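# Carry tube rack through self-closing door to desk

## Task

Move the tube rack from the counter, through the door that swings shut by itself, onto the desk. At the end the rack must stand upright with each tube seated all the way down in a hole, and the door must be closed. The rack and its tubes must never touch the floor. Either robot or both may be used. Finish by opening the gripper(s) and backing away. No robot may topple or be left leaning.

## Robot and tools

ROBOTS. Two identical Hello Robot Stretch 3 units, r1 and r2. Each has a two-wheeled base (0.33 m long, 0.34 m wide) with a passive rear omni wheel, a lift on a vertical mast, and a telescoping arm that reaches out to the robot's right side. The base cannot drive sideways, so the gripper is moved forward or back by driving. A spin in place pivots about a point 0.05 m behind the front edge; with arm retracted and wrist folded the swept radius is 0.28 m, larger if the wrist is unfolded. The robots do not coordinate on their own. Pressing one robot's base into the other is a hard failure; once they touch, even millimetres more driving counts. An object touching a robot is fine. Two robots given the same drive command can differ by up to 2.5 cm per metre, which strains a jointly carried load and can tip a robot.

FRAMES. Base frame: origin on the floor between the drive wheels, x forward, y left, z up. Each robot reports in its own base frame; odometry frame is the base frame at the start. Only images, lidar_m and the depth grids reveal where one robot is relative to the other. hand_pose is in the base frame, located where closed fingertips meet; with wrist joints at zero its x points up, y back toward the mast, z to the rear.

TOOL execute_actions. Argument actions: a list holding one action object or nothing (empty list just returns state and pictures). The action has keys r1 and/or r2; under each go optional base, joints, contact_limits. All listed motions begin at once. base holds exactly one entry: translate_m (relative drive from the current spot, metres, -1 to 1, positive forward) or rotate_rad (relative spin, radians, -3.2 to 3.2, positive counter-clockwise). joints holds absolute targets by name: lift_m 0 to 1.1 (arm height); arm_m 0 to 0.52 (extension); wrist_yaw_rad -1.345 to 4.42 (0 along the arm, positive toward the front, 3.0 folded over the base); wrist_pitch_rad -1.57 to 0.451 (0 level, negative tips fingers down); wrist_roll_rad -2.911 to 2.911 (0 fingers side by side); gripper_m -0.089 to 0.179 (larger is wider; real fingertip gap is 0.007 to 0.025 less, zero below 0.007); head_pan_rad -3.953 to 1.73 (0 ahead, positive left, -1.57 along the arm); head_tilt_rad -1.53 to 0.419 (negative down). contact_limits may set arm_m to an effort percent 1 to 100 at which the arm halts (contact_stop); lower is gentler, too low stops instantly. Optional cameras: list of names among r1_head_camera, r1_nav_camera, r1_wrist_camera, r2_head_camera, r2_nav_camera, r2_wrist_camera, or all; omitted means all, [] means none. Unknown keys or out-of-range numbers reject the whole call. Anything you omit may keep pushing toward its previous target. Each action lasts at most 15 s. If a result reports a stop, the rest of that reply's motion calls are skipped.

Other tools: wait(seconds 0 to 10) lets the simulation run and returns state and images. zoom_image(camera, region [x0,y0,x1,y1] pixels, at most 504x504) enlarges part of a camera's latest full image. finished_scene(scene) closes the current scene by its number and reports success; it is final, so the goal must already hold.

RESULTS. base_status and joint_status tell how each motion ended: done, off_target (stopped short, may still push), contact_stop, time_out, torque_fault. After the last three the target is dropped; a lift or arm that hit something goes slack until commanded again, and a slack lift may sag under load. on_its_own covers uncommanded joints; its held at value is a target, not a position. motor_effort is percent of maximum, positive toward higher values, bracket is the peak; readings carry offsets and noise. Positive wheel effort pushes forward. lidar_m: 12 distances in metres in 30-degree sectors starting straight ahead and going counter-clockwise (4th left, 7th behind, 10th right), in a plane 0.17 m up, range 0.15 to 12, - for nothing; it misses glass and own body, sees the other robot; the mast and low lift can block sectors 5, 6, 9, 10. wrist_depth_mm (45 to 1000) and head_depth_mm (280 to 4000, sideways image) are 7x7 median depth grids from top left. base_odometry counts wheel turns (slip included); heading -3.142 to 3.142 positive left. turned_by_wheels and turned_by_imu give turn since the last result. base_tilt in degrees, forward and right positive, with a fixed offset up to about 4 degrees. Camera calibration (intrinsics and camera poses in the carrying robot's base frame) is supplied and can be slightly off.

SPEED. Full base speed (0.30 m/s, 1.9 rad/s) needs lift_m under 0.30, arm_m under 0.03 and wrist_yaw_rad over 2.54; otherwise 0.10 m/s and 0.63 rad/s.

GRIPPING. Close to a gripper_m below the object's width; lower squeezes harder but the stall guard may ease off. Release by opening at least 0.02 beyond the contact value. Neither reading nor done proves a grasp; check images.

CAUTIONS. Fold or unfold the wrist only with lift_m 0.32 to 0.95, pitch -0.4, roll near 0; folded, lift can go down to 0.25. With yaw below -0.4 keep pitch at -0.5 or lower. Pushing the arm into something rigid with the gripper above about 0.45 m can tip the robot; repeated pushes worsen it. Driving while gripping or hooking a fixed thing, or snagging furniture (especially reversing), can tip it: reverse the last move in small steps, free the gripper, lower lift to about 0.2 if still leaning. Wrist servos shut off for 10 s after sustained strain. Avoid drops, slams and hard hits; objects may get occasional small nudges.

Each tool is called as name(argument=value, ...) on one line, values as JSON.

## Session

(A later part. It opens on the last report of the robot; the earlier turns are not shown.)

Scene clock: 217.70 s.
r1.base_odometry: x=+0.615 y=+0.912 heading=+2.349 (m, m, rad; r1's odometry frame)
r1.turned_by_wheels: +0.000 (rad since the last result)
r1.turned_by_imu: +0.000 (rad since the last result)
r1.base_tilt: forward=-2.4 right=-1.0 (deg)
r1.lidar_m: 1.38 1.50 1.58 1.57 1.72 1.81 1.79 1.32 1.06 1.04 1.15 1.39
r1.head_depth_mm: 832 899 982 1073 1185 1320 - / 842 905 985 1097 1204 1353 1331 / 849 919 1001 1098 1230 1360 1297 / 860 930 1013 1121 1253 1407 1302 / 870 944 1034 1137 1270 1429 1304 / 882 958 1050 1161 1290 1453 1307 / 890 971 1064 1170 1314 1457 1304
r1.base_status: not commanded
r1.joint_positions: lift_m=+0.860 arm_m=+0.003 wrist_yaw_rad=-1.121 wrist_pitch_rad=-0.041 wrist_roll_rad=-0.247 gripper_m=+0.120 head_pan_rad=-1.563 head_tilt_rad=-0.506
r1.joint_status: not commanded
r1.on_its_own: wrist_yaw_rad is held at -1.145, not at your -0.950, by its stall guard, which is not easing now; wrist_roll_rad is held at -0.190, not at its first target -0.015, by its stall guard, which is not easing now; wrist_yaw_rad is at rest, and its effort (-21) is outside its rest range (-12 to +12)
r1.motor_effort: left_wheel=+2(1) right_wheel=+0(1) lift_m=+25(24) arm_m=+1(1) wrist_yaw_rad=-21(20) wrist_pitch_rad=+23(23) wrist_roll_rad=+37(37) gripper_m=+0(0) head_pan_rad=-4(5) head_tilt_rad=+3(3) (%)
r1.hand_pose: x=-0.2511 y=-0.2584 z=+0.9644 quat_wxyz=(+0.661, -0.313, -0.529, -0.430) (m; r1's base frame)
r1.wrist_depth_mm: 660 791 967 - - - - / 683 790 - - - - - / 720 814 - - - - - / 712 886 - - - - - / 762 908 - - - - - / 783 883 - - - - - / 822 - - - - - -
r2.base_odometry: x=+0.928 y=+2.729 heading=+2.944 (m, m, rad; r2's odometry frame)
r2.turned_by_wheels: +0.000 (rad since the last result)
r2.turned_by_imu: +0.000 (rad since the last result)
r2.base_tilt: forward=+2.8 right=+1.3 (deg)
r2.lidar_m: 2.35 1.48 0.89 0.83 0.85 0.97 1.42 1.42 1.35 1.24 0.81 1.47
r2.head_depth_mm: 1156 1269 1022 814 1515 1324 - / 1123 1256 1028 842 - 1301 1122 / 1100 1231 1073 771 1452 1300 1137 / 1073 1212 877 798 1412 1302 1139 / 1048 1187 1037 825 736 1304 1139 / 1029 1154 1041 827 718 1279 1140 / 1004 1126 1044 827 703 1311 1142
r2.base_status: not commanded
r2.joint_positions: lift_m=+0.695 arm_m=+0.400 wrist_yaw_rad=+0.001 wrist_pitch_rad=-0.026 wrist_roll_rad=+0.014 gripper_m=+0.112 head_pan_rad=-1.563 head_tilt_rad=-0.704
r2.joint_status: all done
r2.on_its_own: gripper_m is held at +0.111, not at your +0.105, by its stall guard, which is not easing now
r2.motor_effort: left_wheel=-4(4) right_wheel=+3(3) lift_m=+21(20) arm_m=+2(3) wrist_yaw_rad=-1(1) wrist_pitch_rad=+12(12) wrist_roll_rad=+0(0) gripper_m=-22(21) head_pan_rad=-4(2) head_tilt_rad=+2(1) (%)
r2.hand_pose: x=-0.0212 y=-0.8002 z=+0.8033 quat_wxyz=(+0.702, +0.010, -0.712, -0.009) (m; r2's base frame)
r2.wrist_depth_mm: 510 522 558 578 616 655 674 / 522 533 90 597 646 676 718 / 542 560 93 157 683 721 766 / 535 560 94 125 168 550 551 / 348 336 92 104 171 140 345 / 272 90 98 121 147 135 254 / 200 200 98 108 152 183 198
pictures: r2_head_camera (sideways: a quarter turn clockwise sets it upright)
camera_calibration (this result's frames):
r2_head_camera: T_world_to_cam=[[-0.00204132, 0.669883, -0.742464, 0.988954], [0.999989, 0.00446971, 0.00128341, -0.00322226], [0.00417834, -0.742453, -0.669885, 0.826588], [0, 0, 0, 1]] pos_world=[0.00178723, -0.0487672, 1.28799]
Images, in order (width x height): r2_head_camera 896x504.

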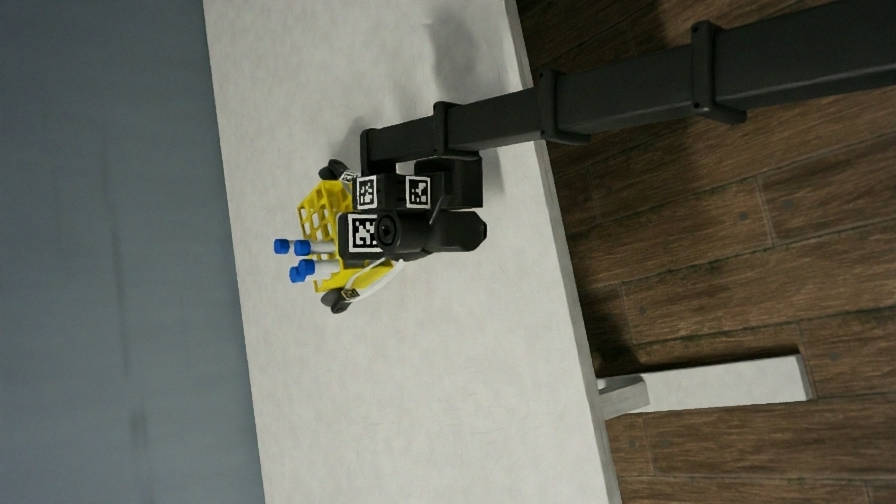

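execute_actions(actions=[{"r2":{"joints":{"lift_m":0.663}}}], cameras=[])

execute_actions(actions=[{"r2":{"joints":{"gripper_m":0.179}}}], cameras=[])

execute_actions(actions=[{"r2":{"joints":{"arm_m":0}}}], cameras=["r2_wrist_camera"])

finished_scene(scene=1)

Scene clock: 227.53 s.
r1.base_odometry: x=+0.615 y=+0.912 heading=+2.349 (m, m, rad; r1's odometry frame)
r1.turned_by_wheels: +0.000 (rad since the last result)
r1.turned_by_imu: +0.001 (rad since the last result)
r1.base_tilt: forward=-2.5 right=-1.0 (deg)
r1.lidar_m: 1.38 1.51 1.59 1.57 1.72 1.81 1.79 1.32 1.07 1.04 1.15 1.39
r1.head_depth_mm: 832 899 977 1071 1182 1328 - / 838 906 986 1088 1205 1353 1327 / 848 922 996 1101 1220 1366 1295 / 860 934 1021 1116 1243 1396 1288 / 873 943 1033 1138 1267 1426 1301 / 881 958 1046 1159 1289 1443 1306 / 891 972 1063 1177 1307 1466 1299
r1.base_status: not commanded
r1.joint_positions: lift_m=+0.860 arm_m=+0.003 wrist_yaw_rad=-1.121 wrist_pitch_rad=-0.041 wrist_roll_rad=-0.247 gripper_m=+0.120 head_pan_rad=-1.563 head_tilt_rad=-0.506
r1.joint_status: not commanded
r1.on_its_own: wrist_yaw_rad is held at -1.145, not at your -0.950, by its stall guard, which is not easing now; wrist_roll_rad is held at -0.190, not at its first target -0.015, by its stall guard, which is not easing now; wrist_yaw_rad is at rest, and its effort (-20) is outside its rest range (-12 to +12)
r1.motor_effort: left_wheel=+2(1) right_wheel=-1(1) lift_m=+24(25) arm_m=+1(1) wrist_yaw_rad=-20(21) wrist_pitch_rad=+23(23) wrist_roll_rad=+37(37) gripper_m=+0(0) head_pan_rad=-5(4) head_tilt_rad=+3(3) (%)
r1.hand_pose: x=-0.2511 y=-0.2584 z=+0.9644 quat_wxyz=(+0.661, -0.313, -0.529, -0.430) (m; r1's base frame)
r1.wrist_depth_mm: 658 768 954 - - - - / 684 801 - - - - - / 701 838 - - - - - / 745 869 - - - - - / 756 891 - - - - - / 798 899 - - - - - / 817 - - - - - -
r2.base_odometry: x=+0.928 y=+2.729 heading=+2.944 (m, m, rad; r2's odometry frame)
r2.turned_by_wheels: +0.000 (rad since the last result)
r2.turned_by_imu: +0.001 (rad since the last result)
r2.base_tilt: forward=+2.8 right=+1.3 (deg)
r2.lidar_m: 2.35 1.48 0.89 0.83 0.86 0.96 1.42 1.42 1.35 1.24 0.81 1.47
r2.head_depth_mm: 1156 1272 1027 815 1479 1323 1151 / 1123 1262 1028 843 - - 1124 / 1102 1230 1033 - 1450 1297 1136 / 1076 1217 1017 798 1420 1300 1139 / 1050 1189 1041 824 735 1311 1140 / 1022 1158 1042 825 719 1277 1140 / 1002 1129 1044 828 702 1312 1146
r2.base_status: not commanded
r2.joint_positions: lift_m=+0.663 arm_m=+0.400 wrist_yaw_rad=+0.001 wrist_pitch_rad=-0.025 wrist_roll_rad=+0.014 gripper_m=+0.112 head_pan_rad=-1.563 head_tilt_rad=-0.704
r2.joint_status: all done
r2.on_its_own: gripper_m is held at +0.111, not at your +0.105, by its stall guard, which is not easing now
r2.motor_effort: left_wheel=-4(4) right_wheel=+3(3) lift_m=+20(22) arm_m=+3(3) wrist_yaw_rad=-1(1) wrist_pitch_rad=+11(12) wrist_roll_rad=+0(0) gripper_m=-21(20) head_pan_rad=-3(3) head_tilt_rad=+1(1) (%)
r2.hand_pose: x=-0.0212 y=-0.8002 z=+0.7716 quat_wxyz=(+0.702, +0.009, -0.712, -0.009) (m; r2's base frame)
r2.wrist_depth_mm: 497 517 544 586 605 638 699 / 524 547 86 588 628 681 717 / 539 562 90 151 653 718 775 / 441 441 91 123 169 437 440 / 276 266 90 100 165 138 276 / 206 89 97 121 141 133 199 / - 157 98 110 151 150 157
pictures: none
No camera images: the call's "cameras" was empty. Leave "cameras" out to get every camera's image.

Scene clock: 228.70 s.
r1.base_odometry: x=+0.615 y=+0.912 heading=+2.349 (m, m, rad; r1's odometry frame)
r1.turned_by_wheels: +0.000 (rad since the last result)
r1.turned_by_imu: +0.000 (rad since the last result)
r1.base_tilt: forward=-2.4 right=-0.9 (deg)
r1.lidar_m: 1.38 1.51 1.58 1.57 1.72 1.80 1.79 1.32 1.07 1.04 1.15 1.39
r1.head_depth_mm: 832 903 975 1079 1184 1336 - / 841 905 988 1087 1207 1348 1330 / 850 918 997 1098 1216 1365 1292 / 863 931 1019 1120 1249 1405 1298 / 871 944 1033 1136 1266 1432 1300 / 883 957 1050 1157 1296 1455 1300 / 891 971 1066 1172 1312 1458 1301
r1.base_status: not commanded
r1.joint_positions: lift_m=+0.860 arm_m=+0.003 wrist_yaw_rad=-1.121 wrist_pitch_rad=-0.041 wrist_roll_rad=-0.247 gripper_m=+0.120 head_pan_rad=-1.563 head_tilt_rad=-0.506
r1.joint_status: not commanded
r1.on_its_own: wrist_yaw_rad is held at -1.145, not at your -0.950, by its stall guard, which is not easing now; wrist_roll_rad is held at -0.190, not at its first target -0.015, by its stall guard, which is not easing now; wrist_yaw_rad is at rest, and its effort (-21) is outside its rest range (-12 to +12)
r1.motor_effort: left_wheel=+2(1) right_wheel=+0(0) lift_m=+24(25) arm_m=+1(1) wrist_yaw_rad=-21(20) wrist_pitch_rad=+23(23) wrist_roll_rad=+37(37) gripper_m=-1(0) head_pan_rad=-5(4) head_tilt_rad=+3(4) (%)
r1.hand_pose: x=-0.2511 y=-0.2584 z=+0.9644 quat_wxyz=(+0.661, -0.313, -0.529, -0.430) (m; r1's base frame)
r1.wrist_depth_mm: 656 765 965 - - - - / 669 825 - - - - - / 700 844 - - - - - / 731 892 - - - - - / 747 924 - - - - - / 776 892 - - - - - / 823 - - - - - -
r2.base_odometry: x=+0.928 y=+2.729 heading=+2.944 (m, m, rad; r2's odometry frame)
r2.turned_by_wheels: +0.000 (rad since the last result)
r2.turned_by_imu: +0.000 (rad since the last result)
r2.base_tilt: forward=+2.8 right=+1.3 (deg)
r2.lidar_m: 2.35 1.47 0.89 0.83 0.86 0.96 1.42 1.42 1.36 1.24 0.81 1.47
r2.head_depth_mm: 1152 1271 1024 812 1484 1323 1153 / 1124 1258 1030 840 - - 1126 / 1099 1223 1034 - 1449 1301 1136 / 1072 1215 1000 797 1420 1303 1138 / 1049 1190 1040 823 736 1305 1141 / 1024 1155 1043 827 718 1284 1139 / 1006 1128 1043 825 703 1312 1145
r2.base_status: not commanded
r2.joint_positions: lift_m=+0.663 arm_m=+0.400 wrist_yaw_rad=+0.001 wrist_pitch_rad=-0.021 wrist_roll_rad=+0.014 gripper_m=+0.179 head_pan_rad=-1.563 head_tilt_rad=-0.704
r2.joint_status: all done
r2.motor_effort: left_wheel=-4(4) right_wheel=+4(3) lift_m=+21(21) arm_m=+2(3) wrist_yaw_rad=-1(2) wrist_pitch_rad=+9(11) wrist_roll_rad=+0(1) gripper_m=-2(81) head_pan_rad=-3(3) head_tilt_rad=+1(1) (%)
r2.hand_pose: x=-0.0212 y=-0.8003 z=+0.7727 quat_wxyz=(+0.702, +0.008, -0.712, -0.007) (m; r2's base frame)
r2.wrist_depth_mm: 499 531 550 586 616 647 680 / 513 538 556 606 651 668 728 / 542 552 89 152 668 690 755 / 464 402 94 125 167 443 445 / 280 279 90 99 162 132 280 / 215 99 97 132 148 137 212 / 152 151 99 109 148 151 153
pictures: none
No camera images: the call's "cameras" was empty. Leave "cameras" out to get every camera's image.

Scene clock: 232.83 s.
r1.base_odometry: x=+0.615 y=+0.912 heading=+2.349 (m, m, rad; r1's odometry frame)
r1.turned_by_wheels: +0.000 (rad since the last result)
r1.turned_by_imu: +0.001 (rad since the last result)
r1.base_tilt: forward=-2.3 right=-0.9 (deg)
r1.lidar_m: 1.38 1.50 1.59 1.57 1.71 1.80 1.79 1.32 1.07 1.04 1.15 1.39
r1.head_depth_mm: 834 902 981 1075 1189 1330 - / 841 903 990 1098 1209 1353 1330 / 851 919 998 1095 1223 1363 1289 / 862 933 1019 1127 1248 1393 1294 / 871 945 1031 1136 1262 1425 1301 / 884 959 1047 1157 1288 1454 1303 / 896 968 1061 1171 1316 1459 1307
r1.base_status: not commanded
r1.joint_positions: lift_m=+0.860 arm_m=+0.003 wrist_yaw_rad=-1.121 wrist_pitch_rad=-0.041 wrist_roll_rad=-0.247 gripper_m=+0.120 head_pan_rad=-1.563 head_tilt_rad=-0.506
r1.joint_status: not commanded
r1.on_its_own: wrist_yaw_rad is held at -1.145, not at your -0.950, by its stall guard, which is not easing now; wrist_roll_rad is held at -0.190, not at its first target -0.015, by its stall guard, which is not easing now; wrist_yaw_rad is at rest, and its effort (-21) is outside its rest range (-12 to +12)
r1.motor_effort: left_wheel=+1(2) right_wheel=+0(0) lift_m=+25(24) arm_m=+1(1) wrist_yaw_rad=-21(20) wrist_pitch_rad=+23(23) wrist_roll_rad=+37(37) gripper_m=+0(0) head_pan_rad=-4(5) head_tilt_rad=+3(4) (%)
r1.hand_pose: x=-0.2511 y=-0.2584 z=+0.9644 quat_wxyz=(+0.661, -0.313, -0.529, -0.430) (m; r1's base frame)
r1.wrist_depth_mm: 654 786 984 - - - - / 680 807 - - - - - / 689 844 - - - - - / 729 899 - - - - - / 750 915 - - - - - / 795 875 - - - - - / 797 - - - - - -
r2.base_odometry: x=+0.928 y=+2.729 heading=+2.944 (m, m, rad; r2's odometry frame)
r2.turned_by_wheels: +0.000 (rad since the last result)
r2.turned_by_imu: +0.001 (rad since the last result)
r2.base_tilt: forward=+2.7 right=+1.3 (deg)
r2.lidar_m: 2.35 1.47 0.89 0.83 0.86 0.97 1.42 1.42 1.36 1.24 0.81 1.48
r2.head_depth_mm: 1153 1271 1028 814 1474 1294 1177 / 1128 1263 1025 816 1484 1297 1190 / 1099 1226 1028 820 1447 1329 - / 1075 1213 1000 818 1425 1330 1125 / 1050 1186 1038 823 719 1305 1140 / 1024 1157 1042 824 718 1279 1136 / 1001 1128 1044 826 701 1307 1141
r2.base_status: not commanded
r2.joint_positions: lift_m=+0.663 arm_m=+0.003 wrist_yaw_rad=+0.001 wrist_pitch_rad=-0.020 wrist_roll_rad=+0.014 gripper_m=+0.179 head_pan_rad=-1.563 head_tilt_rad=-0.704
r2.joint_status: all done
joint sent to its limit — the command would take r2.arm_m past its lower limit, so that joint was sent only as far as its limit.
r2.motor_effort: left_wheel=-4(4) right_wheel=+3(3) lift_m=+21(20) arm_m=-3(6) wrist_yaw_rad=-1(1) wrist_pitch_rad=+9(9) wrist_roll_rad=+0(0) gripper_m=+0(1) head_pan_rad=-3(1) head_tilt_rad=+1(2) (%)
r2.hand_pose: x=-0.0212 y=-0.4035 z=+0.7729 quat_wxyz=(+0.702, +0.008, -0.712, -0.007) (m; r2's base frame)
r2.wrist_depth_mm: 841 846 908 924 - - - / 845 877 935 959 - - - / 888 927 993 563 - - - / 462 462 459 461 459 467 456 / 286 309 286 285 285 292 313 / 218 234 251 - - - 917 / - - - - - - -
pictures: r2_wrist_camera
camera_calibration (this result's frames):
r2_wrist_camera: T_world_to_cam=[[-0.999939, -0.00341546, -0.0104849, -0.0161129], [0.00929743, 0.25013, -0.968168, 0.875325], [0.00592933, -0.968206, -0.250083, -0.0327149], [0, 0, 0, 1]] pos_world=[-0.0240562, -0.250675, 0.839111]
Images, in order (width x height): r2_wrist_camera 644x364.

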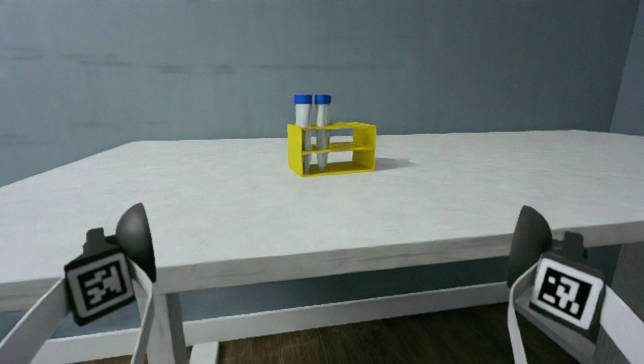

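The scene is finished: the task was done.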